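# Insert the steel peg fully into the block's hole

## Task

Push the steel peg completely down into the block's hole so that it stays seated without the robot holding it. The block must never drift more than 1.5 cm from its starting spot, or the attempt fails outright. When finished, open the gripper and pull the arm away.

## Robot and tools

Robot: two six-joint arms with parallel grippers, named left_arm and right_arm. Their bases sit at (-0.046, +0.321, 0) m for left_arm and (-0.046, -0.374, 0) m for right_arm, both facing roughly +x. Scene frame: origin on the tabletop midway between the arms, +x out over the table, +z up, and left_arm on the +y side. The arm names do not match the left or right side of a camera picture.

Joint order, used in every row and every per-joint list: waist (joint1), shoulder (joint2), elbow (joint3), wrist pitch (joint4), wrist yaw (joint5), wrist roll (joint6). Stated ranges in rad: waist -2.618 to 3.054, shoulder 0.000 to 3.142, elbow 0.000 to 3.142, wrist pitch -1.571 to 1.571, wrist yaw -1.571 to 1.571, wrist roll -2.094 to 2.094. The true limits can differ from these by up to 0.036 rad either way.

The row: every motion command is one flat list of 14 numbers covering both arms, each number in [-1, 1]. The order is left_arm's 6 joint numbers and then its opening, followed by right_arm's 6 joint numbers and its opening. Joint numbers are scaled offsets, not angles. A value of 1.0 equals 1.202 rad for waist, 1.258 for shoulder, 1.238 for elbow, 2.073 for wrist pitch, and 2.022 for both wrist yaw and wrist roll. Opening is absolute: +1 is fully open and -1 is closed. An optional 12 more numbers (0 to 1) can follow. These are per-joint stiffness scales, left_arm's 6 and then right_arm's 6, and each stays in effect until changed.

execute_actions(actions): a list of up to 15 actions. Each action is a table of up to 15 rows, and each row lasts one 1/30 s step. If a table has fewer than 15 rows, its final row repeats to fill the action. Joint numbers are offsets from the angles the arm had when that action began, not from the row before. For the first action, the base is the angles in the last reported result. An empty list only returns the current state and images. If any action would push a joint more than 0.036 rad beyond its range, that action is refused for both arms. If the first action is refused, or any action is malformed, nothing in the call runs.

move(target, speed, blocking): target is one 14-number row. Its joint offsets are counted from the Joint positions in the latest result that shows them. All joints travel together and finish at the same moment, so the gripper path bends. speed (rad/s, 0.01 to 2, default 0.5) caps the fastest joint. Paths take between 0.5 and 10 s. Moves do not avoid obstacles or the other arm. With blocking=false, control returns after 0.5 s while the move continues. Check on it with wait(0), and do not send other motions until it reports finished, or stop it first. The extra move: line gives the outcome (done, off_target, moving, held, fault), limits=held or limits=none, and the joint furthest from its target on each arm.

wait(seconds, 0 to 10): lets time pass while the last commands hold. stop(): brakes a running move; the fingers keep moving. zoom_image(camera, region): camera is cam_head_left or cam_head_right (each 504x504). region is [x0, y0, x1, y1] in pixels, from the top-left corner, at most 504 by 504. read_manual(section): returns licence text only. finished_scene(scene): pass the current scene number to end it and see whether it succeeded.

Results: each arm's state line gives end_effector_position (m) and end_effector_quat_wxyz in the scene frame. That point lies between the finger pads, about 1 cm behind the tips. The fingers point along the gripper's +z and close along its y axis. The reported position can be off, more so at long reach. Joint positions and Joint velocities list the six joints (rad, rad/s) plus the pad gap (m; 0.094 when fully open). Joint targets shows where the joints are currently driven. grip_measured is the finger opening on the command scale, with up to about 1 mm of error. Also reported: joint torques, step readings (HELD marks a held-back step), "joint sent to its limit", "joint command not followed" (a clearance check altered targets), MOTOR HOT, and FAULT lines. If a joint is not reported at its limit, that does not prove it can go further.

Motion details: on each step, targets are clamped to stay near the measured angles. The leads are 0.202 rad waist, 0.258 shoulder, 0.238 elbow, 0.573 wrist pitch, and 0.522 for wrist yaw and roll. Targets are also scaled back if they would move the gripper more than 70 mm, so large offsets need several actions. Arms may sag under zero offsets. Re-send offsets back to the desired angles, and increase them if a joint keeps falling short.

Gripping: to hold the peg, command an opening about 0.03 below grip_measured. A smaller gap below gives a lighter grip.

Avoid: moving or tipping the block, so do not press the peg hard against it or bump it. Also avoid dropping the peg, knocking anything off the table, letting the arms touch or press each other, and fast impacts. Holding loads for a long time overheats the motors. At 90 °C the arm is stopped, and at 100 °C it goes limp. Outside pushes may briefly nudge loose objects. Cameras come with calibration (K, distortion, T_world_to_cam) that may be slightly off.

Each tool is called after "Emit:" by a JSON object that holds its "api" and its "payload", one argument or row to a line.

## Session

Emit:
{"api": "execute_actions", "payload": {
  "actions": []
}}

Scene clock: 0.00 s.
left_arm: end_effector_position=(+0.2828, +0.1443, +0.2677) grip_measured=+1.000 end_effector_quat_wxyz=(+0.515, +0.004, +0.820, +0.252) | right_arm: end_effector_position=(+0.6215, -0.5230, +0.1488) grip_measured=+1.000 end_effector_quat_wxyz=(+0.692, -0.416, +0.580, -0.103)
Joint names: [waist, shoulder, elbow, wrist pitch, wrist yaw, wrist roll]
Joint positions: left_arm=[-0.969  1.593  1.394 -0.947 -1.184 -0.656  0.094] | right_arm=[-0.435  2.649  2.049  0.567 -0.902 -0.795  0.094]
Joint velocities: left_arm=[-0.002 -0.002 -0.002  0.007 -0.007 -0.037  0.   ] | right_arm=[ 0.017  0.007  0.017 -0.022  0.051  0.051  0.   ]
Joint torques (N m, as the arm reports them, + toward a larger angle): no reading
Joint targets: left_arm=[-0.969 1.584 1.404 -0.949 -1.199 -0.659] | right_arm=[-0.435 2.630 2.061 0.568 -0.903 -0.789]
Joint stiffness scale: left_arm=[1. 1. 1. 1. 1. 1.] | right_arm=[1. 1. 1. 1. 1. 1.]

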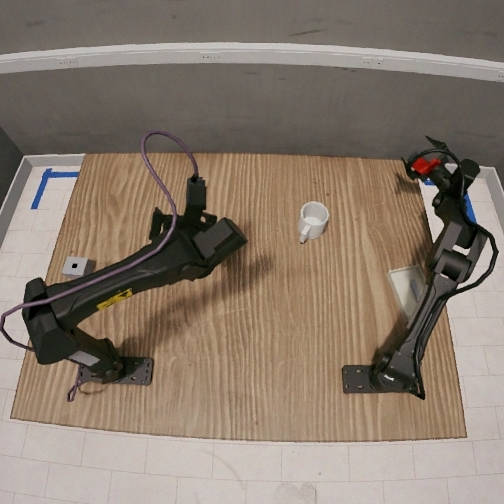

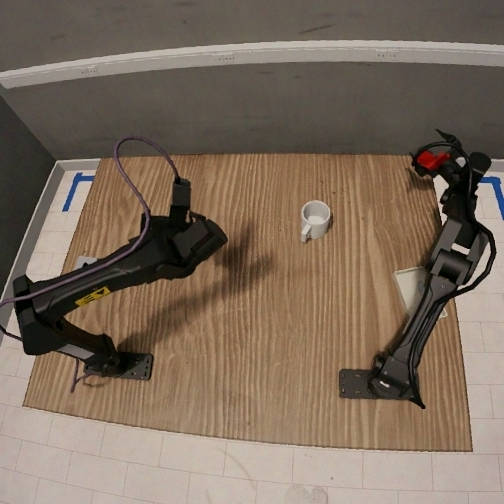

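Emit:
{"api": "zoom_image", "payload": {
  "camera": "cam_head_left",
  "region": [0, 150, 250, 400]
}}

Emit:
{"api": "zoom_image", "payload": {
  "camera": "cam_head_left",
  "region": [250, 150, 500, 400]
}}

Region (0, 150, 250, 400) of cam_head_left's 504x504 image, scaled by 2.016, with more detail than that image has.

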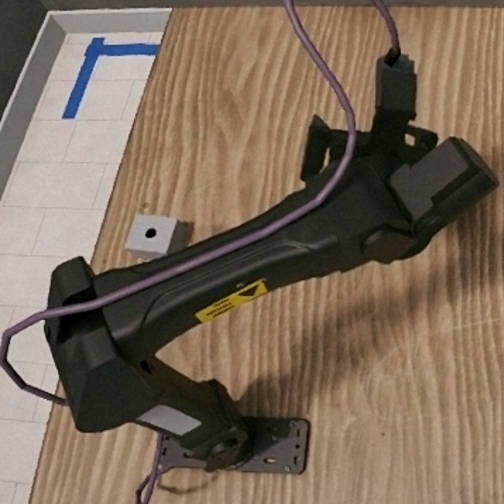

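Region (250, 150, 500, 400) of cam_head_left's 504x504 image, scaled by 2.016, with more detail than that image has.

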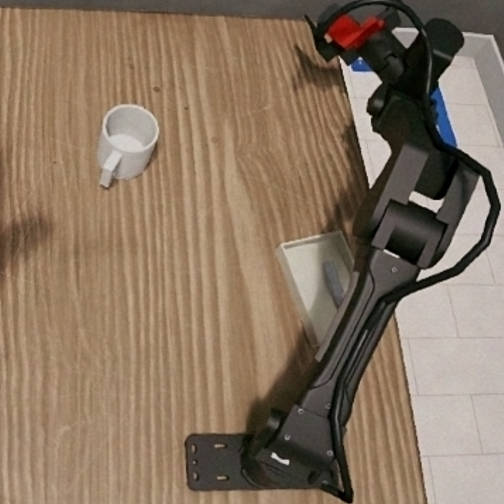

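Emit:
{"api": "zoom_image", "payload": {
  "camera": "cam_head_left",
  "region": [40, 240, 110, 295]
}}

Emit:
{"api": "zoom_image", "payload": {
  "camera": "cam_head_left",
  "region": [380, 255, 450, 325]
}}

Emit:
{"api": "zoom_image", "payload": {
  "camera": "cam_head_right",
  "region": [380, 255, 450, 325]
}}

Region (40, 240, 110, 295) of cam_head_left's 504x504 image, scaled by 7.200, with more detail than that image has; it fills the top 396 rows of this view, and the rest is white.

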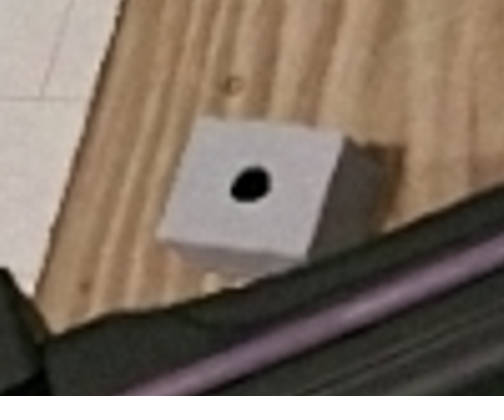

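Region (380, 255, 450, 325) of cam_head_left's 504x504 image, scaled by 7.200, with more detail than that image has.

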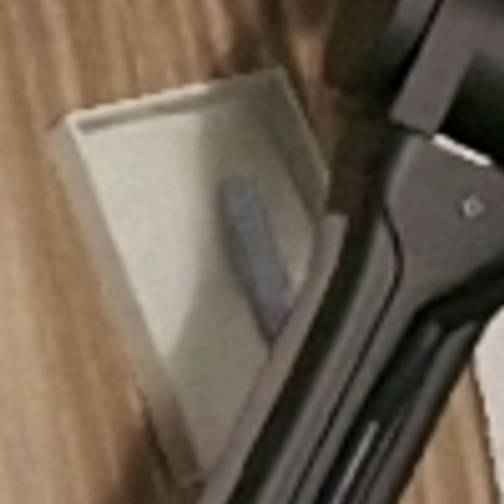

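Region (380, 255, 450, 325) of cam_head_right's 504x504 image, scaled by 7.200, with more detail than that image has.

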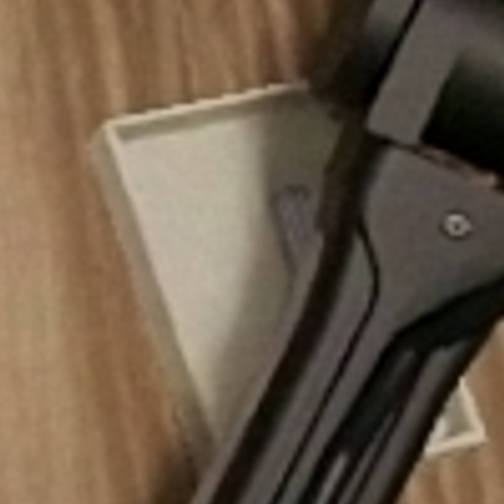

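Emit:
{"api": "move", "payload": {
  "target": [0, -0.007, 0.008, 0, -0.007, 0, 1, -0.7196, -0.8990, -0.7318, -0.8505, 0.4461, 0.3932, 1],
  "speed": 1.0
}}

Scene clock: 122.57 s.
left_arm: end_effector_position=(+0.2827, +0.1437, +0.2668) grip_measured=+1.000 end_effector_quat_wxyz=(+0.513, +0.004, +0.821, +0.250) | right_arm: end_effector_position=(+0.0288, -0.6250, +0.0978) grip_measured=+1.000 end_effector_quat_wxyz=(+0.002, +0.596, +0.803, +0.002)
Joint names: [waist, shoulder, elbow, wrist pitch, wrist yaw, wrist roll]
Joint positions: left_arm=[-0.969  1.593  1.394 -0.947 -1.179 -0.656  0.094] | right_arm=[-1.296  1.542  1.158 -1.186 -0.006 -0.011  0.094]
Joint velocities: left_arm=[-0.002  0.002 -0.002  0.037 -0.037  0.022  0.   ] | right_arm=[-0.002 -0.007 -0.002 -0.037 -0.022  0.007  0.   ]
Joint torques (N m, as the arm reports them, + toward a larger angle): left_arm=[ 0.04 -7.4   7.38  1.2  -0.74  0.02] | right_arm=[-0.22 -7.32  3.92  0.22  0.09  0.17]
Joint targets: left_arm=[-0.969 1.584 1.404 -0.947 -1.198 -0.656] | right_arm=[-1.300 1.518 1.143 -1.195 -0.000 0.000]
Joint stiffness scale: left_arm=[1. 1. 1. 1. 1. 1.] | right_arm=[1. 1. 1. 1. 1. 1.]
move: off_target (right_arm); limits=none; left_arm: farthest joint: the wrist yaw, 0.020 radians from its target (0.014 radians at the start); right_arm: farthest joint: the shoulder, 0.024 radians from its target (1.131 radians at the start)

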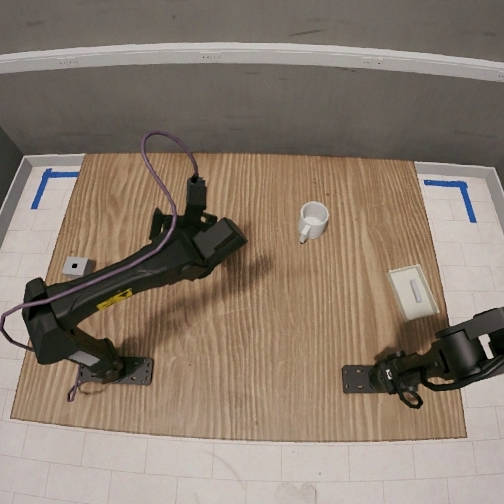

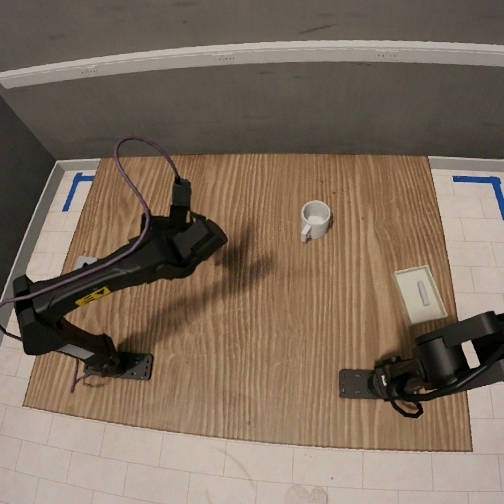

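Emit:
{"api": "zoom_image", "payload": {
  "camera": "cam_head_left",
  "region": [380, 255, 450, 325]
}}

Emit:
{"api": "zoom_image", "payload": {
  "camera": "cam_head_right",
  "region": [385, 258, 455, 328]
}}

Region (380, 255, 450, 325) of cam_head_left's 504x504 image, scaled by 7.200, with more detail than that image has.

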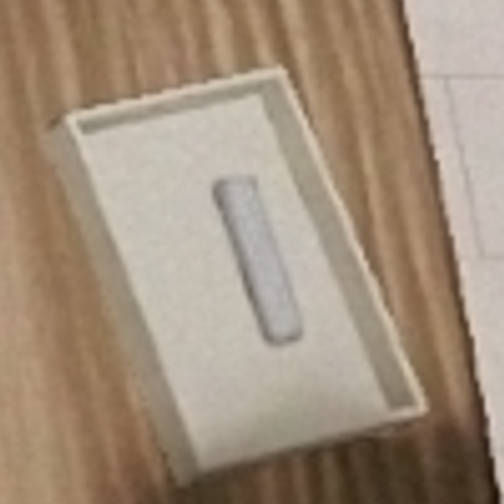

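Region (385, 258, 455, 328) of cam_head_right's 504x504 image, scaled by 7.200, with more detail than that image has.

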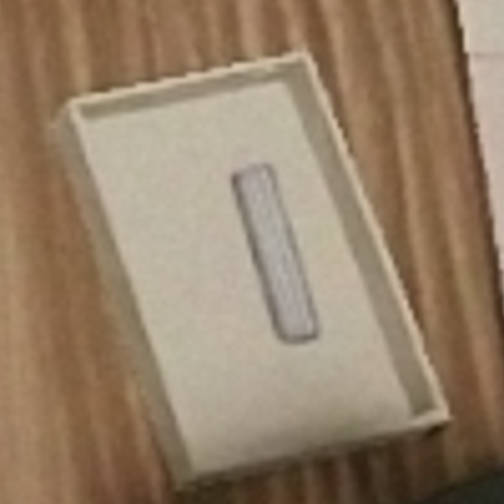

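Emit:
{"api": "move", "payload": {
  "target": [0, -0.007, 0.008, 0, -0.007, 0, 1, 0.6290, 0.0159, -0.0679, 0.0502, 0.003, -0.3274, 0.0],
  "speed": 1.0
}}

Scene clock: 191.80 s.
left_arm: end_effector_position=(+0.2826, +0.1433, +0.2661) grip_measured=+1.000 end_effector_quat_wxyz=(+0.512, +0.005, +0.822, +0.249) | right_arm: end_effector_position=(+0.1813, -0.5077, +0.0772) grip_measured=+0.003 end_effector_quat_wxyz=(+0.003, -0.064, +0.998, -0.003)
Joint names: [waist, shoulder, elbow, wrist pitch, wrist yaw, wrist roll]
Joint positions: left_arm=[-0.969  1.593  1.394 -0.947 -1.174 -0.656  0.094] | right_arm=[-0.542  1.556  1.088 -1.094  0.001 -0.662  0.047]
Joint velocities: left_arm=[-0.007 -0.007 -0.002  0.022 -0.022 -0.037  0.   ] | right_arm=[ 0.007 -0.012 -0.002  0.007 -0.007  0.037  0.001]
Joint torques (N m, as the arm reports them, + toward a larger angle): left_arm=[ 0.03 -7.41  7.44  1.19 -0.73  0.02] | right_arm=[ 0.26 -4.79  3.72  0.44  0.   -0.14]
Joint targets: left_arm=[-0.969 1.584 1.404 -0.947 -1.193 -0.656] | right_arm=[-0.540 1.562 1.073 -1.082 0.000 -0.673]
Joint stiffness scale: left_arm=[1. 1. 1. 1. 1. 1.] | right_arm=[1. 1. 1. 1. 1. 1.]
move: done; limits=none; left_arm: farthest joint: the wrist yaw, 0.019 radians from its target (0.015 radians at the start); right_arm: farthest joint: the elbow, 0.014 radians from its target (0.084 radians at the start)

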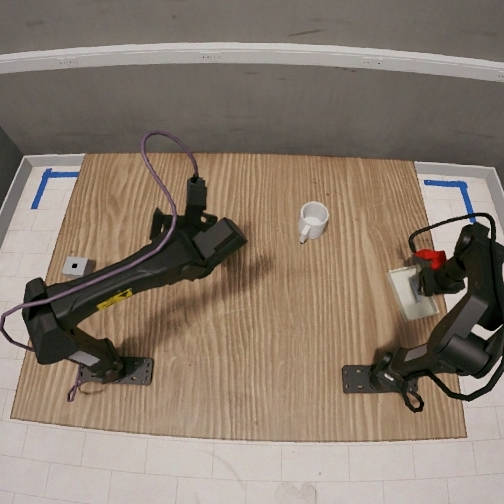

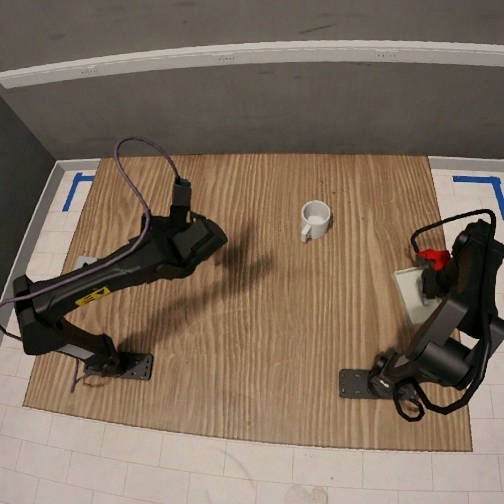

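Emit:
{"api": "zoom_image", "payload": {
  "camera": "cam_head_left",
  "region": [380, 235, 470, 325]
}}

Emit:
{"api": "zoom_image", "payload": {
  "camera": "cam_head_right",
  "region": [380, 235, 470, 325]
}}

Region (380, 235, 470, 325) of cam_head_left's 504x504 image, scaled by 5.600, with more detail than that image has.

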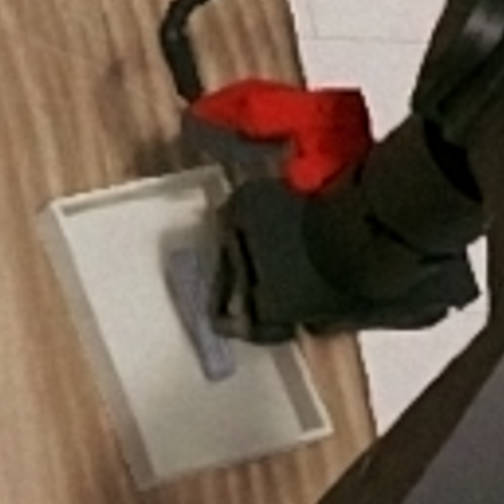

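Region (380, 235, 470, 325) of cam_head_right's 504x504 image, scaled by 5.600, with more detail than that image has.

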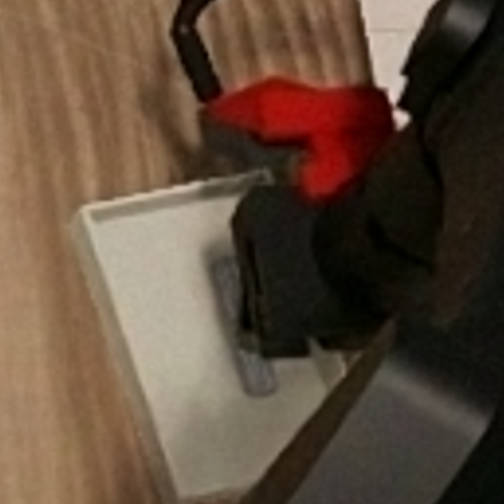

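Emit:
{"api": "move", "payload": {
  "target": [0, -0.007, 0.008, 0, -0.007, 0, 1, 0.0294, 0.0262, -0.1147, 0.0762, 0, 0.0109, 0.277],
  "speed": 0.5
}}

Scene clock: 230.77 s.
left_arm: end_effector_position=(+0.2826, +0.1429, +0.2656) grip_measured=+1.000 end_effector_quat_wxyz=(+0.511, +0.006, +0.823, +0.248) | right_arm: end_effector_position=(+0.1779, -0.4974, +0.0386) grip_measured=+0.275 end_effector_quat_wxyz=(-0.003, -0.072, +0.997, +0.001)
Joint names: [waist, shoulder, elbow, wrist pitch, wrist yaw, wrist roll]
Joint positions: left_arm=[-0.969  1.593  1.394 -0.947 -1.171 -0.656  0.094] | right_arm=[-0.514  1.586  0.957 -0.948  0.002 -0.651  0.06 ]
Joint velocities: left_arm=[ 0.002 -0.002  0.002  0.022  0.007  0.022  0.   ] | right_arm=[-0.002  0.002 -0.012 -0.007  0.022  0.022 -0.   ]
Joint torques (N m, as the arm reports them, + toward a larger angle): left_arm=[ 0.01 -7.45  7.43  1.2  -0.71  0.01] | right_arm=[ 0.55 -5.22  4.12  0.4   0.05  0.11]
Joint targets: left_arm=[-0.969 1.584 1.404 -0.947 -1.188 -0.656] | right_arm=[-0.507 1.589 0.946 -0.936 0.001 -0.640]
Joint stiffness scale: left_arm=[1. 1. 1. 1. 1. 1.] | right_arm=[1. 1. 1. 1. 1. 1.]
move: done; limits=none; left_arm: farthest joint: the wrist yaw, 0.018 radians from its target (0.014 radians at the start); right_arm: farthest joint: the wrist pitch, 0.012 radians from its target (0.158 radians at the start)

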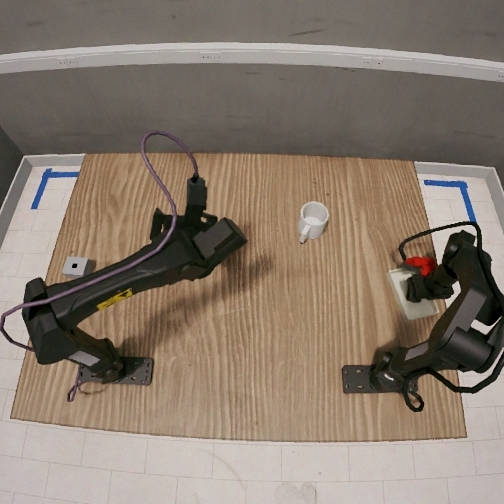

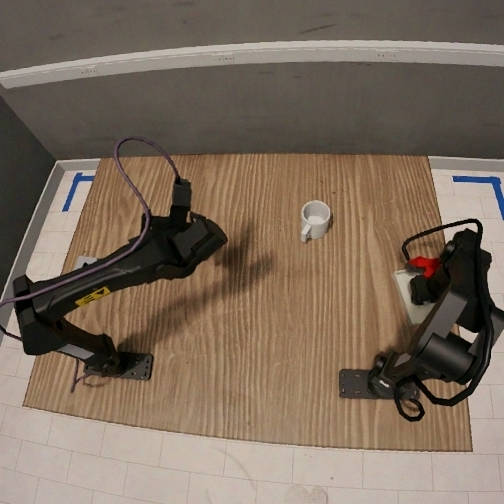

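Emit:
{"api": "zoom_image", "payload": {
  "camera": "cam_head_left",
  "region": [380, 240, 460, 320]
}}

Region (380, 240, 460, 320) of cam_head_left's 504x504 image, scaled by 6.300, with more detail than that image has.

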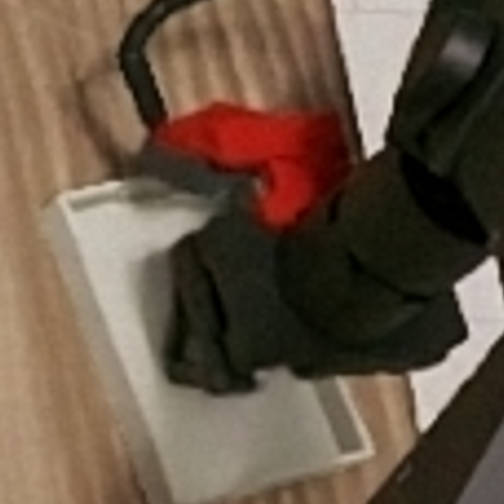

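Emit:
{"api": "move", "payload": {
  "target": [0, -0.007, 0.008, 0, -0.007, 0, 1, 0, 0.0318, -0.0541, 0.0531, 0, 0, 0.277],
  "speed": 0.3
}}

Scene clock: 252.33 s.
left_arm: end_effector_position=(+0.2825, +0.1427, +0.2652) grip_measured=+1.000 end_effector_quat_wxyz=(+0.510, +0.006, +0.824, +0.247) | right_arm: end_effector_position=(+0.1799, -0.4985, +0.0181) grip_measured=+0.275 end_effector_quat_wxyz=(+0.001, -0.072, +0.997, -0.002)
Joint names: [waist, shoulder, elbow, wrist pitch, wrist yaw, wrist roll]
Joint positions: left_arm=[-0.969  1.593  1.394 -0.947 -1.167 -0.656  0.094] | right_arm=[-0.514  1.621  0.904 -0.85   0.002 -0.651  0.06 ]
Joint velocities: left_arm=[ 0.002  0.007  0.002  0.022 -0.007 -0.051  0.   ] | right_arm=[-0.002 -0.022  0.002 -0.007  0.037  0.066 -0.001]
Joint torques (N m, as the arm reports them, + toward a larger angle): left_arm=[ 0.02 -7.41  7.43  1.21 -0.71  0.01] | right_arm=[-0.02 -5.12  3.64  0.43  0.02  0.03]
Joint targets: left_arm=[-0.969 1.584 1.404 -0.947 -1.185 -0.656] | right_arm=[-0.514 1.626 0.890 -0.838 0.002 -0.651]
Joint stiffness scale: left_arm=[1. 1. 1. 1. 1. 1.] | right_arm=[1. 1. 1. 1. 1. 1.]
move: done; limits=none; left_arm: farthest joint: the wrist yaw, 0.018 radians from its target (0.015 radians at the start); right_arm: farthest joint: the elbow, 0.014 radians from its target (0.067 radians at the start)

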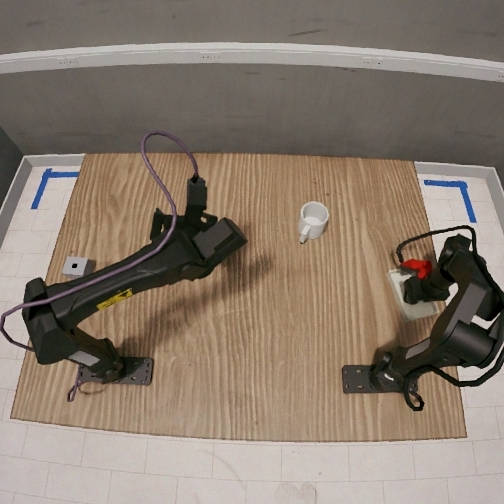

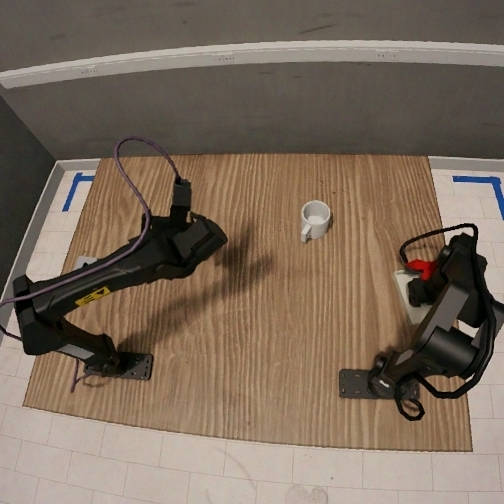

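Now close the gripper.

Emit:
{"api": "execute_actions", "payload": {
  "actions": [
    [[0, -0.007, 0.008, 0, -0.007, 0, 1, 0, 0, 0, 0, 0, 0, -1]],
    [[0, -0.007, 0.008, 0, -0.007, 0, 1, 0, 0, 0, 0, 0, 0, -1]]
  ]
}}

Scene clock: 261.00 s.
left_arm: end_effector_position=(+0.2825, +0.1427, +0.2652) grip_measured=+1.000 end_effector_quat_wxyz=(+0.510, +0.006, +0.824, +0.247) | right_arm: end_effector_position=(+0.1797, -0.4988, +0.0181) grip_measured=-0.710 end_effector_quat_wxyz=(+0.001, -0.073, +0.997, -0.003)
Joint names: [waist, shoulder, elbow, wrist pitch, wrist yaw, wrist roll]
Joint positions: left_arm=[-0.969  1.593  1.394 -0.947 -1.167 -0.656  0.094] | right_arm=[-0.514  1.621  0.904 -0.85   0.004 -0.651  0.014]
Joint velocities: left_arm=[ 0.007 -0.007 -0.017  0.007  0.007 -0.037  0.   ] | right_arm=[-0.002 -0.007  0.012  0.051 -0.007 -0.007 -0.   ]
Joint torques (N m, as the arm reports them, + toward a larger angle): left_arm=[ 0.04 -7.4   7.44  1.21 -0.68  0.01] | right_arm=[-0.09 -5.42  4.51  0.36 -0.04  0.  ]
Joint targets: left_arm=[-0.969 1.584 1.404 -0.947 -1.182 -0.656] | right_arm=[-0.514 1.621 0.904 -0.850 0.004 -0.651]
Joint stiffness scale: left_arm=[1. 1. 1. 1. 1. 1.] | right_arm=[1. 1. 1. 1. 1. 1.]
Step readings (joint positions; steps 1 to 15: 1st action; 16 to 30: 2nd action):
0: left_arm=[-0.969 1.593 1.394 -0.947 -1.167 -0.656] | right_arm=[-0.514 1.621 0.904 -0.850 0.002 -0.651]
1: left_arm=[-0.969 1.593 1.394 -0.947 -1.167 -0.656] | right_arm=[-0.514 1.621 0.904 -0.850 0.002 -0.651]
2: left_arm=[-0.969 1.593 1.394 -0.947 -1.167 -0.656] | right_arm=[-0.514 1.621 0.904 -0.850 0.002 -0.651]
4: left_arm=[-0.969 1.593 1.394 -0.947 -1.167 -0.656] | right_arm=[-0.514 1.621 0.904 -0.850 0.007 -0.650]
8: left_arm=[-0.969 1.593 1.394 -0.947 -1.167 -0.656] | right_arm=[-0.514 1.621 0.904 -0.850 0.004 -0.651]
15: left_arm=[-0.969 1.593 1.394 -0.947 -1.167 -0.656] | right_arm=[-0.514 1.621 0.904 -0.850 0.004 -0.651]
16: left_arm=[-0.969 1.593 1.394 -0.947 -1.167 -0.656] | right_arm=[-0.514 1.621 0.904 -0.850 0.004 -0.651]
17: left_arm=[-0.969 1.593 1.394 -0.947 -1.167 -0.656] | right_arm=[-0.514 1.621 0.904 -0.850 0.004 -0.651]
19: left_arm=[-0.969 1.593 1.394 -0.947 -1.167 -0.656] | right_arm=[-0.514 1.621 0.904 -0.850 0.004 -0.651]
23: left_arm=[-0.969 1.593 1.394 -0.947 -1.167 -0.656] | right_arm=[-0.514 1.621 0.904 -0.850 0.004 -0.651]
30: Joint positions above

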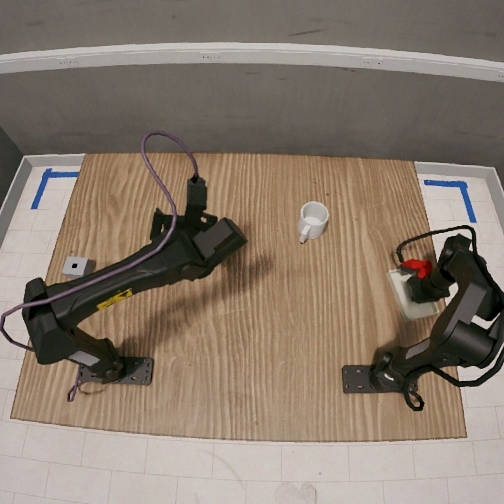

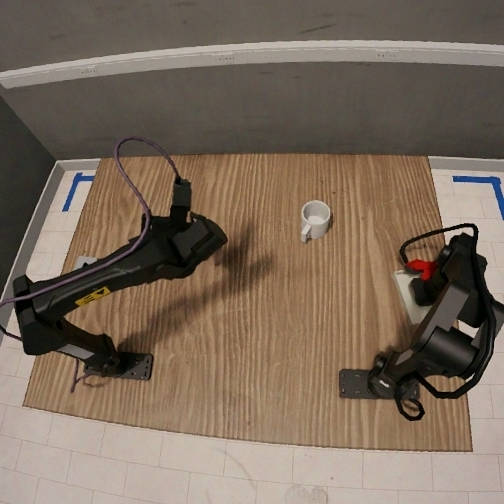

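Emit:
{"api": "execute_actions", "payload": {
  "actions": [
    [[0, -0.007, 0.008, 0, -0.007, 0, 1, 0, 0, 0, 0, 0, 0, -0.3]]
  ]
}}

Emit:
{"api": "move", "payload": {
  "target": [0, -0.007, 0.008, 0, -0.007, 0, 1, 0.0324, 0.0405, 0.0509, -0.0072, 0, 0.0218, -0.3],
  "speed": 0.2
}}

Scene clock: 379.83 s.
left_arm: end_effector_position=(+0.2825, +0.1427, +0.2652) grip_measured=+1.000 end_effector_quat_wxyz=(+0.510, +0.006, +0.824, +0.247) | right_arm: end_effector_position=(+0.1797, -0.4988, +0.0181) grip_measured=-0.303 end_effector_quat_wxyz=(+0.001, -0.073, +0.997, -0.003)
Joint names: [waist, shoulder, elbow, wrist pitch, wrist yaw, wrist roll]
Joint positions: left_arm=[-0.969  1.593  1.394 -0.947 -1.167 -0.656  0.094] | right_arm=[-0.514  1.621  0.904 -0.85   0.004 -0.651  0.033]
Joint velocities: left_arm=[ 0.007  0.017  0.002 -0.066 -0.051 -0.007  0.   ] | right_arm=[ 0.002 -0.012 -0.002 -0.11   0.007 -0.007  0.001]
Joint torques (N m, as the arm reports them, + toward a larger angle): left_arm=[ 0.   -7.48  7.45  1.21 -0.67  0.02] | right_arm=[-0.08 -5.57  4.41  0.3  -0.02  0.01]
Joint targets: left_arm=[-0.969 1.584 1.404 -0.947 -1.182 -0.656] | right_arm=[-0.514 1.621 0.904 -0.850 0.004 -0.651]
Joint stiffness scale: left_arm=[1. 1. 1. 1. 1. 1.] | right_arm=[1. 1. 1. 1. 1. 1.]
Step readings (joint positions):
0: left_arm=[-0.969 1.593 1.394 -0.947 -1.167 -0.656] | right_arm=[-0.514 1.621 0.904 -0.850 0.004 -0.651]
1: left_arm=[-0.969 1.593 1.394 -0.947 -1.167 -0.656] | right_arm=[-0.514 1.621 0.904 -0.850 0.004 -0.651]
2: left_arm=[-0.969 1.593 1.394 -0.947 -1.167 -0.656] | right_arm=[-0.514 1.621 0.904 -0.850 0.004 -0.651]
4: left_arm=[-0.969 1.593 1.394 -0.947 -1.167 -0.656] | right_arm=[-0.514 1.621 0.904 -0.850 0.004 -0.651]
8: left_arm=[-0.969 1.593 1.394 -0.947 -1.167 -0.656] | right_arm=[-0.514 1.621 0.904 -0.850 0.004 -0.651]
15: Joint positions above

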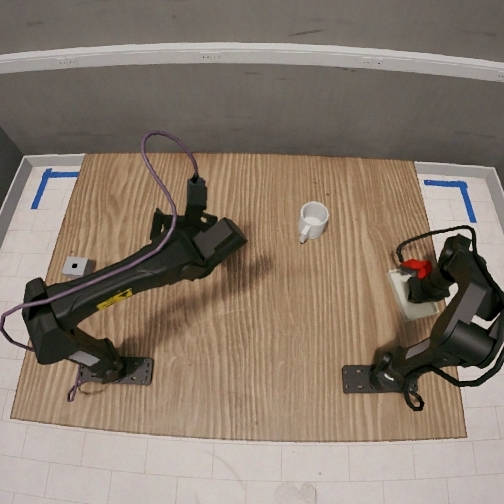

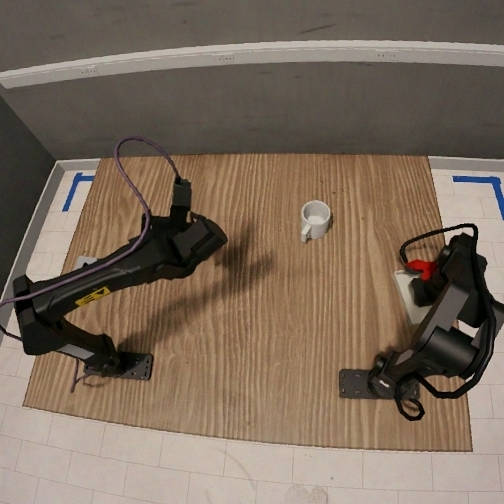

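Scene clock: 380.77 s.
left_arm: end_effector_position=(+0.2824, +0.1424, +0.2647) grip_measured=+1.000 end_effector_quat_wxyz=(+0.510, +0.006, +0.825, +0.246) | right_arm: end_effector_position=(+0.1873, -0.4934, +0.0138) grip_measured=-0.303 end_effector_quat_wxyz=(-0.009, -0.072, +0.997, +0.003)
Joint names: [waist, shoulder, elbow, wrist pitch, wrist yaw, wrist roll]
Joint positions: left_arm=[-0.969  1.593  1.394 -0.947 -1.164 -0.656  0.094] | right_arm=[-0.481  1.664  0.932 -0.856  0.004 -0.618  0.033]
Joint velocities: left_arm=[ 0.002 -0.012 -0.002 -0.051 -0.007  0.022  0.   ] | right_arm=[-0.017  0.012  0.007 -0.022  0.022 -0.051 -0.   ]
Joint torques (N m, as the arm reports them, + toward a larger angle): left_arm=[ 0.03 -7.4   7.46  1.2  -0.71  0.02] | right_arm=[ 0.64 -5.28  6.68  0.22 -0.02  0.18]
Joint targets: left_arm=[-0.969 1.584 1.404 -0.947 -1.182 -0.656] | right_arm=[-0.475 1.672 0.967 -0.865 0.003 -0.607]
Joint stiffness scale: left_arm=[1. 1. 1. 1. 1. 1.] | right_arm=[1. 1. 1. 1. 1. 1.]
move: off_target (right_arm); limits=none; left_arm: farthest joint: the wrist yaw, 0.017 radians from its target (0.014 radians at the start); right_arm: farthest joint: the elbow, 0.035 radians from its target (0.063 radians at the start)

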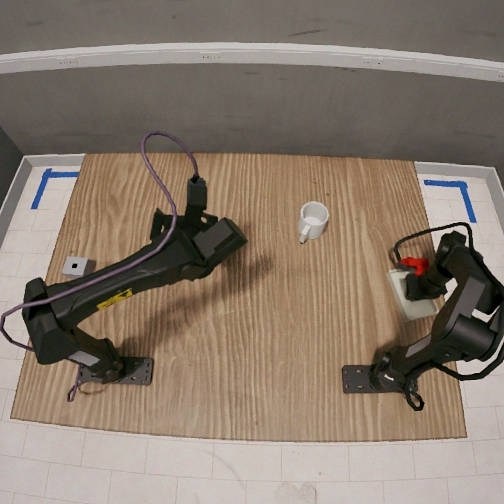

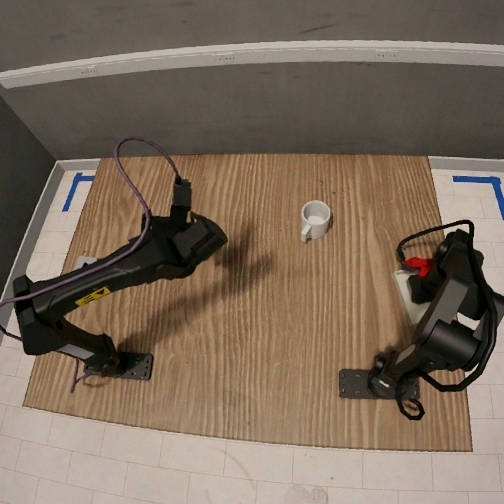

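Emit:
{"api": "move", "payload": {
  "target": [0, -0.007, 0.008, 0, -0.007, 0, 1, 0, 0.004, 0.045, 0, 0, 0, -0.3],
  "speed": 0.2
}}

Scene clock: 388.73 s.
left_arm: end_effector_position=(+0.2824, +0.1421, +0.2643) grip_measured=+1.000 end_effector_quat_wxyz=(+0.509, +0.007, +0.825, +0.245) | right_arm: end_effector_position=(+0.1940, -0.4968, +0.0185) grip_measured=-0.303 end_effector_quat_wxyz=(-0.000, -0.072, +0.997, -0.002)
Joint names: [waist, shoulder, elbow, wrist pitch, wrist yaw, wrist roll]
Joint positions: left_arm=[-0.969  1.593  1.394 -0.947 -1.161 -0.656  0.094] | right_arm=[-0.481  1.664  0.953 -0.857  0.004 -0.618  0.033]
Joint velocities: left_arm=[-0.002  0.002 -0.012 -0.037 -0.007 -0.007  0.   ] | right_arm=[-0.012  0.007 -0.012 -0.037 -0.051 -0.007 -0.   ]
Joint torques (N m, as the arm reports them, + toward a larger angle): left_arm=[-0.01 -7.42  7.44  1.2  -0.7   0.03] | right_arm=[ 0.01 -5.57  6.62  0.28 -0.04  0.02]
Joint targets: left_arm=[-0.969 1.584 1.404 -0.947 -1.179 -0.656] | right_arm=[-0.481 1.669 0.987 -0.856 0.004 -0.618]
Joint stiffness scale: left_arm=[1. 1. 1. 1. 1. 1.] | right_arm=[1. 1. 1. 1. 1. 1.]
move: off_target (right_arm); limits=none; left_arm: farthest joint: the wrist yaw, 0.017 radians from its target (0.014 radians at the start); right_arm: farthest joint: the elbow, 0.035 radians from its target (0.056 radians at the start)

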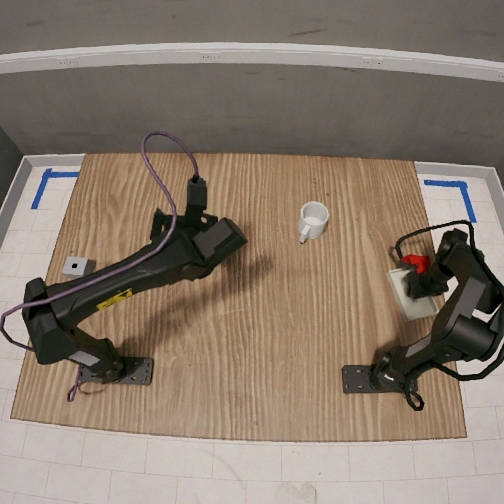

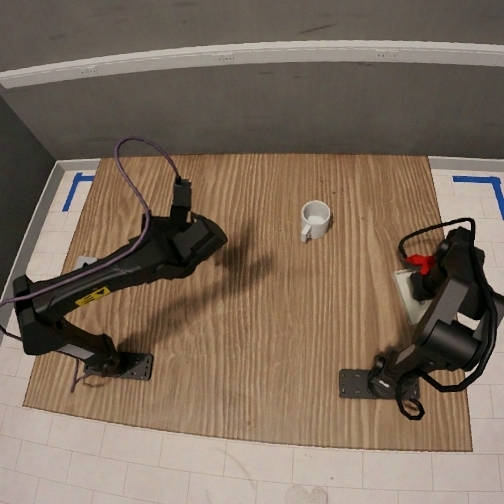

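Emit:
{"api": "execute_actions", "payload": {
  "actions": [
    [[0, -0.007, 0.008, 0, -0.007, 0, 1, 0, 0, 0.028, 0, 0, 0, -1]],
    [[0, -0.007, 0.008, 0, -0.007, 0, 1, 0, 0, 0.028, 0, 0, 0, -1]]
  ]
}}

Scene clock: 393.83 s.
left_arm: end_effector_position=(+0.2824, +0.1421, +0.2643) grip_measured=+1.000 end_effector_quat_wxyz=(+0.509, +0.007, +0.825, +0.245) | right_arm: end_effector_position=(+0.1940, -0.4971, +0.0185) grip_measured=-0.712 end_effector_quat_wxyz=(-0.000, -0.072, +0.997, -0.003)
Joint names: [waist, shoulder, elbow, wrist pitch, wrist yaw, wrist roll]
Joint positions: left_arm=[-0.969  1.593  1.394 -0.947 -1.161 -0.656  0.094] | right_arm=[-0.481  1.664  0.953 -0.857  0.005 -0.618  0.014]
Joint velocities: left_arm=[-0.002  0.012 -0.012 -0.022  0.007 -0.022  0.   ] | right_arm=[-0.012 -0.012  0.002  0.037  0.037  0.051  0.001]
Joint torques (N m, as the arm reports them, + toward a larger angle): left_arm=[ 0.03 -7.45  7.44  1.19 -0.68  0.02] | right_arm=[ 0.07 -6.11  6.67  0.28  0.02  0.01]
Joint targets: left_arm=[-0.969 1.584 1.404 -0.947 -1.176 -0.656] | right_arm=[-0.481 1.664 0.987 -0.857 0.005 -0.618]
Joint stiffness scale: left_arm=[1. 1. 1. 1. 1. 1.] | right_arm=[1. 1. 1. 1. 1. 1.]
Step readings (joint positions; steps 1 to 15: 1st action; 16 to 30: 2nd action):
0: left_arm=[-0.969 1.593 1.394 -0.947 -1.161 -0.656] | right_arm=[-0.481 1.664 0.953 -0.857 0.004 -0.618]
1: left_arm=[-0.969 1.593 1.394 -0.947 -1.161 -0.656] | right_arm=[-0.481 1.664 0.953 -0.857 0.004 -0.618]
2: left_arm=[-0.969 1.593 1.394 -0.947 -1.161 -0.656] | right_arm=[-0.481 1.664 0.953 -0.857 0.005 -0.618]
4: left_arm=[-0.969 1.593 1.394 -0.947 -1.161 -0.656] | right_arm=[-0.481 1.664 0.953 -0.857 0.005 -0.618]
8: left_arm=[-0.969 1.593 1.394 -0.947 -1.161 -0.656] | right_arm=[-0.481 1.664 0.953 -0.857 0.005 -0.618]
15: left_arm=[-0.969 1.593 1.394 -0.947 -1.161 -0.656] | right_arm=[-0.481 1.664 0.953 -0.857 0.005 -0.618]
16: left_arm=[-0.969 1.593 1.394 -0.947 -1.161 -0.656] | right_arm=[-0.481 1.664 0.953 -0.857 0.005 -0.618]
17: left_arm=[-0.969 1.593 1.394 -0.947 -1.161 -0.656] | right_arm=[-0.481 1.664 0.953 -0.857 0.005 -0.618]
19: left_arm=[-0.969 1.593 1.394 -0.947 -1.161 -0.656] | right_arm=[-0.481 1.664 0.953 -0.857 0.005 -0.618]
23: left_arm=[-0.969 1.593 1.394 -0.947 -1.161 -0.656] | right_arm=[-0.481 1.664 0.953 -0.857 0.005 -0.618]
30: Joint positions above

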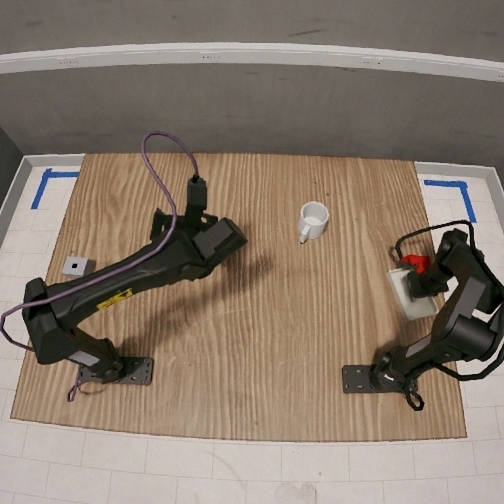

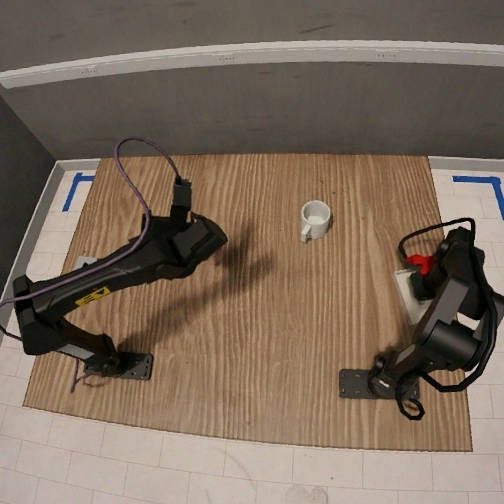

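Emit:
{"api": "move", "payload": {
  "target": [0, -0.007, 0.008, 0, -0.007, 0, 1, 0, -0.0795, 0.2787, -0.2060, 0, 0, -1],
  "speed": 0.6
}}

Scene clock: 462.50 s.
left_arm: end_effector_position=(+0.2823, +0.1417, +0.2636) grip_measured=+1.000 end_effector_quat_wxyz=(+0.508, +0.007, +0.826, +0.243) | right_arm: end_effector_position=(+0.1933, -0.4967, +0.1125) grip_measured=-0.712 end_effector_quat_wxyz=(-0.013, -0.072, +0.997, +0.005)
Joint names: [waist, shoulder, elbow, wrist pitch, wrist yaw, wrist roll]
Joint positions: left_arm=[-0.969  1.593  1.394 -0.947 -1.157 -0.656  0.094] | right_arm=[-0.481  1.589  1.262 -1.272  0.005 -0.618  0.014]
Joint velocities: left_arm=[-0.002 -0.012  0.002 -0.022  0.007 -0.022  0.   ] | right_arm=[-0.002  0.007  0.002  0.081 -0.007  0.037  0.   ]
Joint torques (N m, as the arm reports them, + toward a larger angle): left_arm=[ 0.01 -7.41  7.41  1.21 -0.71  0.03] | right_arm=[ 0.05 -7.65  7.1   0.17 -0.01  0.04]
Joint targets: left_arm=[-0.969 1.584 1.404 -0.947 -1.175 -0.656] | right_arm=[-0.481 1.564 1.298 -1.284 0.005 -0.618]
Joint stiffness scale: left_arm=[1. 1. 1. 1. 1. 1.] | right_arm=[1. 1. 1. 1. 1. 1.]
move: off_target (right_arm); limits=none; left_arm: farthest joint: the wrist yaw, 0.018 radians from its target (0.014 radians at the start); right_arm: farthest joint: the elbow, 0.036 radians from its target (0.345 radians at the start)

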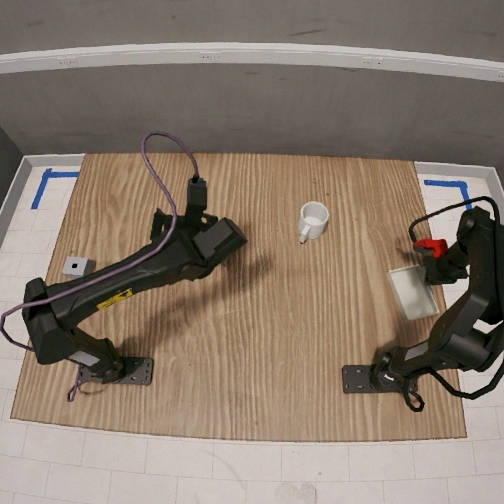

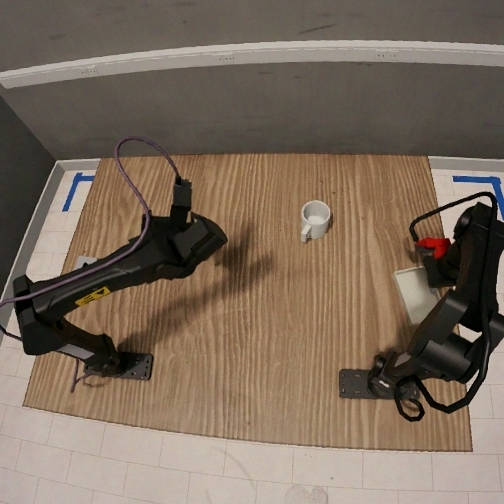

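Emit:
{"api": "move", "payload": {
  "target": [0, -0.007, 0.008, 0, -0.007, 0, 1, 1.0, 0, 0.029, 0, 0, 0.3056, -1],
  "speed": 1.0
}}

Scene clock: 474.97 s.
left_arm: end_effector_position=(+0.2822, +0.1412, +0.2629) grip_measured=+1.000 end_effector_quat_wxyz=(+0.506, +0.008, +0.828, +0.242) | right_arm: end_effector_position=(+0.1544, -0.1949, +0.1125) grip_measured=-0.711 end_effector_quat_wxyz=(-0.012, -0.361, +0.932, -0.007)
Joint names: [waist, shoulder, elbow, wrist pitch, wrist yaw, wrist roll]
Joint positions: left_arm=[-0.969  1.593  1.394 -0.947 -1.152 -0.656  0.094] | right_arm=[ 0.72   1.589  1.262 -1.272  0.004 -0.012  0.014]
Joint velocities: left_arm=[ 0.007  0.002  0.002  0.007 -0.022 -0.066  0.   ] | right_arm=[ 0.002  0.007 -0.002 -0.051  0.007 -0.022 -0.001]
Joint torques (N m, as the arm reports them, + toward a larger angle): left_arm=[ 0.01 -7.45  7.42  1.2  -0.73  0.02] | right_arm=[ 0.03 -5.67  7.12  0.27  0.03  0.16]
Joint targets: left_arm=[-0.969 1.584 1.404 -0.947 -1.171 -0.656] | right_arm=[0.721 1.589 1.298 -1.272 0.005 0.000]
Joint stiffness scale: left_arm=[1. 1. 1. 1. 1. 1.] | right_arm=[1. 1. 1. 1. 1. 1.]
move: off_target (right_arm); limits=none; left_arm: farthest joint: the wrist yaw, 0.019 radians from its target (0.014 radians at the start); right_arm: farthest joint: the elbow, 0.035 radians from its target (0.035 radians at the start)

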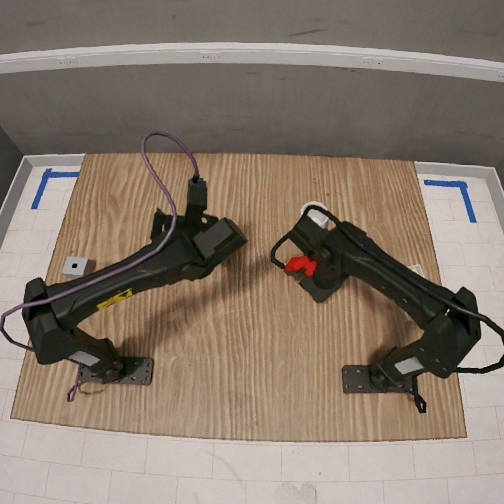

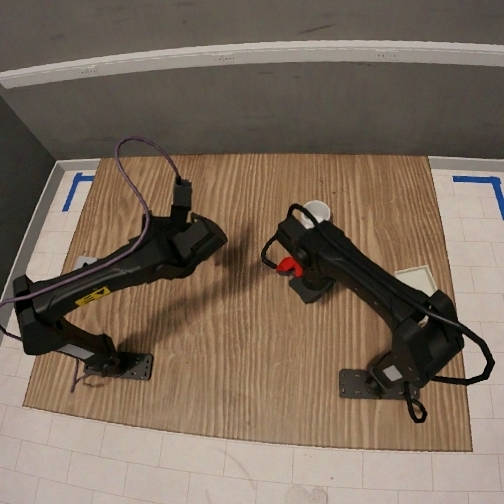

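Emit:
{"api": "move", "payload": {
  "target": [0, -0.007, 0.008, 0, -0.007, 0, 1, 0, 0, 0.029, 0.6, 0, 0.006, -1],
  "speed": 1.2
}}

Emit:
{"api": "move", "payload": {
  "target": [0, -0.007, 0.008, 0, -0.007, 0, 1, 0.2368, 0.5390, -0.2569, 0.646, 0, 0, -1],
  "speed": 1.0
}}

Scene clock: 499.60 s.
left_arm: end_effector_position=(+0.2821, +0.1407, +0.2622) grip_measured=+1.000 end_effector_quat_wxyz=(+0.505, +0.008, +0.829, +0.240) | right_arm: end_effector_position=(+0.3304, -0.0381, +0.2634) grip_measured=-0.711 end_effector_quat_wxyz=(+0.517, -0.300, +0.778, +0.192)
Joint names: [waist, shoulder, elbow, wrist pitch, wrist yaw, wrist roll]
Joint positions: left_arm=[-0.969  1.593  1.394 -0.947 -1.147 -0.656  0.094] | right_arm=[ 0.72   1.589  1.262 -0.076  0.004 -0.011  0.014]
Joint velocities: left_arm=[-0.002 -0.007 -0.002 -0.051 -0.007 -0.051  0.   ] | right_arm=[ 0.002 -0.002  0.002  0.051 -0.066 -0.022 -0.001]
Joint torques (N m, as the arm reports them, + toward a larger angle): left_arm=[-0.01 -7.4   7.45  1.21 -0.72  0.01] | right_arm=[-0.14 -7.18  8.38  2.32  0.01  0.14]
Joint targets: left_arm=[-0.969 1.584 1.404 -0.947 -1.166 -0.656] | right_arm=[0.720 1.589 1.298 -0.028 0.004 0.001]
Joint stiffness scale: left_arm=[1. 1. 1. 1. 1. 1.] | right_arm=[1. 1. 1. 1. 1. 1.]
move: off_target (right_arm); limits=none; left_arm: farthest joint: the wrist yaw, 0.019 radians from its target (0.014 radians at the start); right_arm: farthest joint: the wrist pitch, 0.048 radians from its target (1.244 radians at the start)

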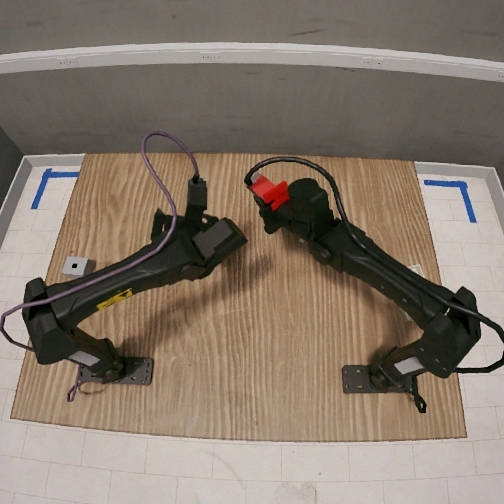

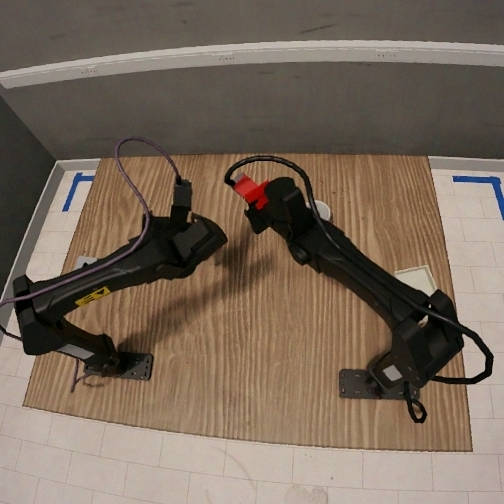

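Scene clock: 501.87 s.
left_arm: end_effector_position=(+0.2820, +0.1402, +0.2614) grip_measured=+1.000 end_effector_quat_wxyz=(+0.504, +0.009, +0.830, +0.238) | right_arm: end_effector_position=(+0.2491, +0.0966, +0.0661) grip_measured=-0.711 end_effector_quat_wxyz=(+0.584, -0.364, +0.653, +0.317)
Joint names: [waist, shoulder, elbow, wrist pitch, wrist yaw, wrist roll]
Joint positions: left_arm=[-0.969  1.593  1.394 -0.947 -1.142 -0.656  0.094] | right_arm=[ 1.002  2.28   0.95   1.213  0.005 -0.011  0.014]
Joint velocities: left_arm=[-0.002  0.002  0.007 -0.022  0.022 -0.051  0.   ] | right_arm=[-0.002  0.007  0.002 -0.081 -0.051 -0.051  0.   ]
Joint torques (N m, as the arm reports them, + toward a larger angle): left_arm=[ 0.02 -7.41  7.43  1.2  -0.72  0.02] | right_arm=[  0.23 -11.6    3.36   2.36  -0.02  -0.01]
Joint targets: left_arm=[-0.969 1.584 1.404 -0.947 -1.161 -0.656] | right_arm=[1.005 2.267 0.944 1.263 0.004 -0.011]
Joint stiffness scale: left_arm=[1. 1. 1. 1. 1. 1.] | right_arm=[1. 1. 1. 1. 1. 1.]
move: off_target (right_arm); limits=none; left_arm: farthest joint: the wrist yaw, 0.019 radians from its target (0.014 radians at the start); right_arm: farthest joint: the wrist pitch, 0.051 radians from its target (1.340 radians at the start)

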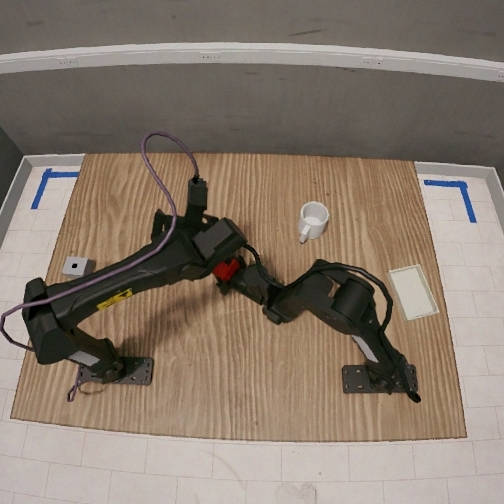

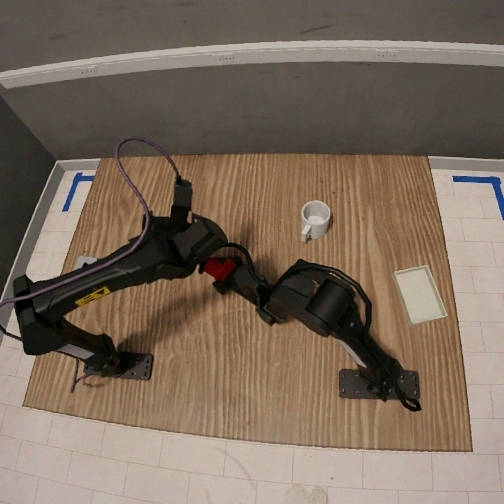

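Emit:
{"api": "move", "payload": {
  "target": [0.6398, 0.2886, 0.3732, -0.2523, 0.5648, 0.3244, 1, 0, 0, 0, 0.0806, 0, 0, -1],
  "speed": 0.8
}}

Scene clock: 532.27 s.
left_arm: end_effector_position=(+0.3122, +0.2574, +0.1416) grip_measured=+1.000 end_effector_quat_wxyz=(-0.010, +0.088, +0.996, +0.005) | right_arm: end_effector_position=(+0.2500, +0.0980, +0.0952) grip_measured=-0.711 end_effector_quat_wxyz=(+0.621, -0.344, +0.618, +0.337)
Joint names: [waist, shoulder, elbow, wrist pitch, wrist yaw, wrist roll]
Joint positions: left_arm=[-0.198  1.953  1.818 -1.456 -0.008 -0.006  0.094] | right_arm=[ 1.002  2.28   0.95   1.33   0.005 -0.011  0.014]
Joint velocities: left_arm=[-0.007  0.012 -0.002 -0.11  -0.007 -0.081  0.   ] | right_arm=[-0.012 -0.002  0.002 -0.022  0.007 -0.051  0.   ]
Joint torques (N m, as the arm reports them, + toward a larger angle): left_arm=[-0.18 -9.12  9.05  0.44  0.13  0.03] | right_arm=[  0.1  -10.48   3.8    2.36   0.03   0.03]
Joint targets: left_arm=[-0.200 1.956 1.856 -1.470 0.000 0.000] | right_arm=[1.002 2.280 0.950 1.379 0.005 -0.011]
Joint stiffness scale: left_arm=[1. 1. 1. 1. 1. 1.] | right_arm=[1. 1. 1. 1. 1. 1.]
move: off_target (left_arm, right_arm); limits=none; left_arm: farthest joint: the elbow, 0.038 radians from its target (0.462 radians at the start); right_arm: farthest joint: the wrist pitch, 0.050 radians from its target (0.167 radians at the start)

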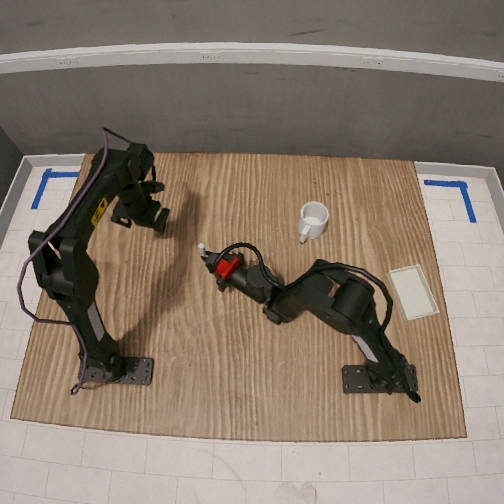

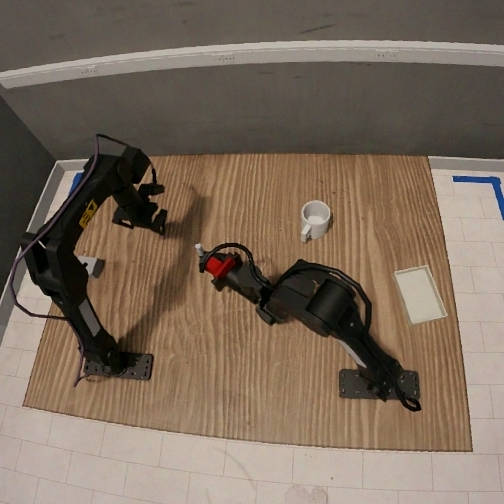

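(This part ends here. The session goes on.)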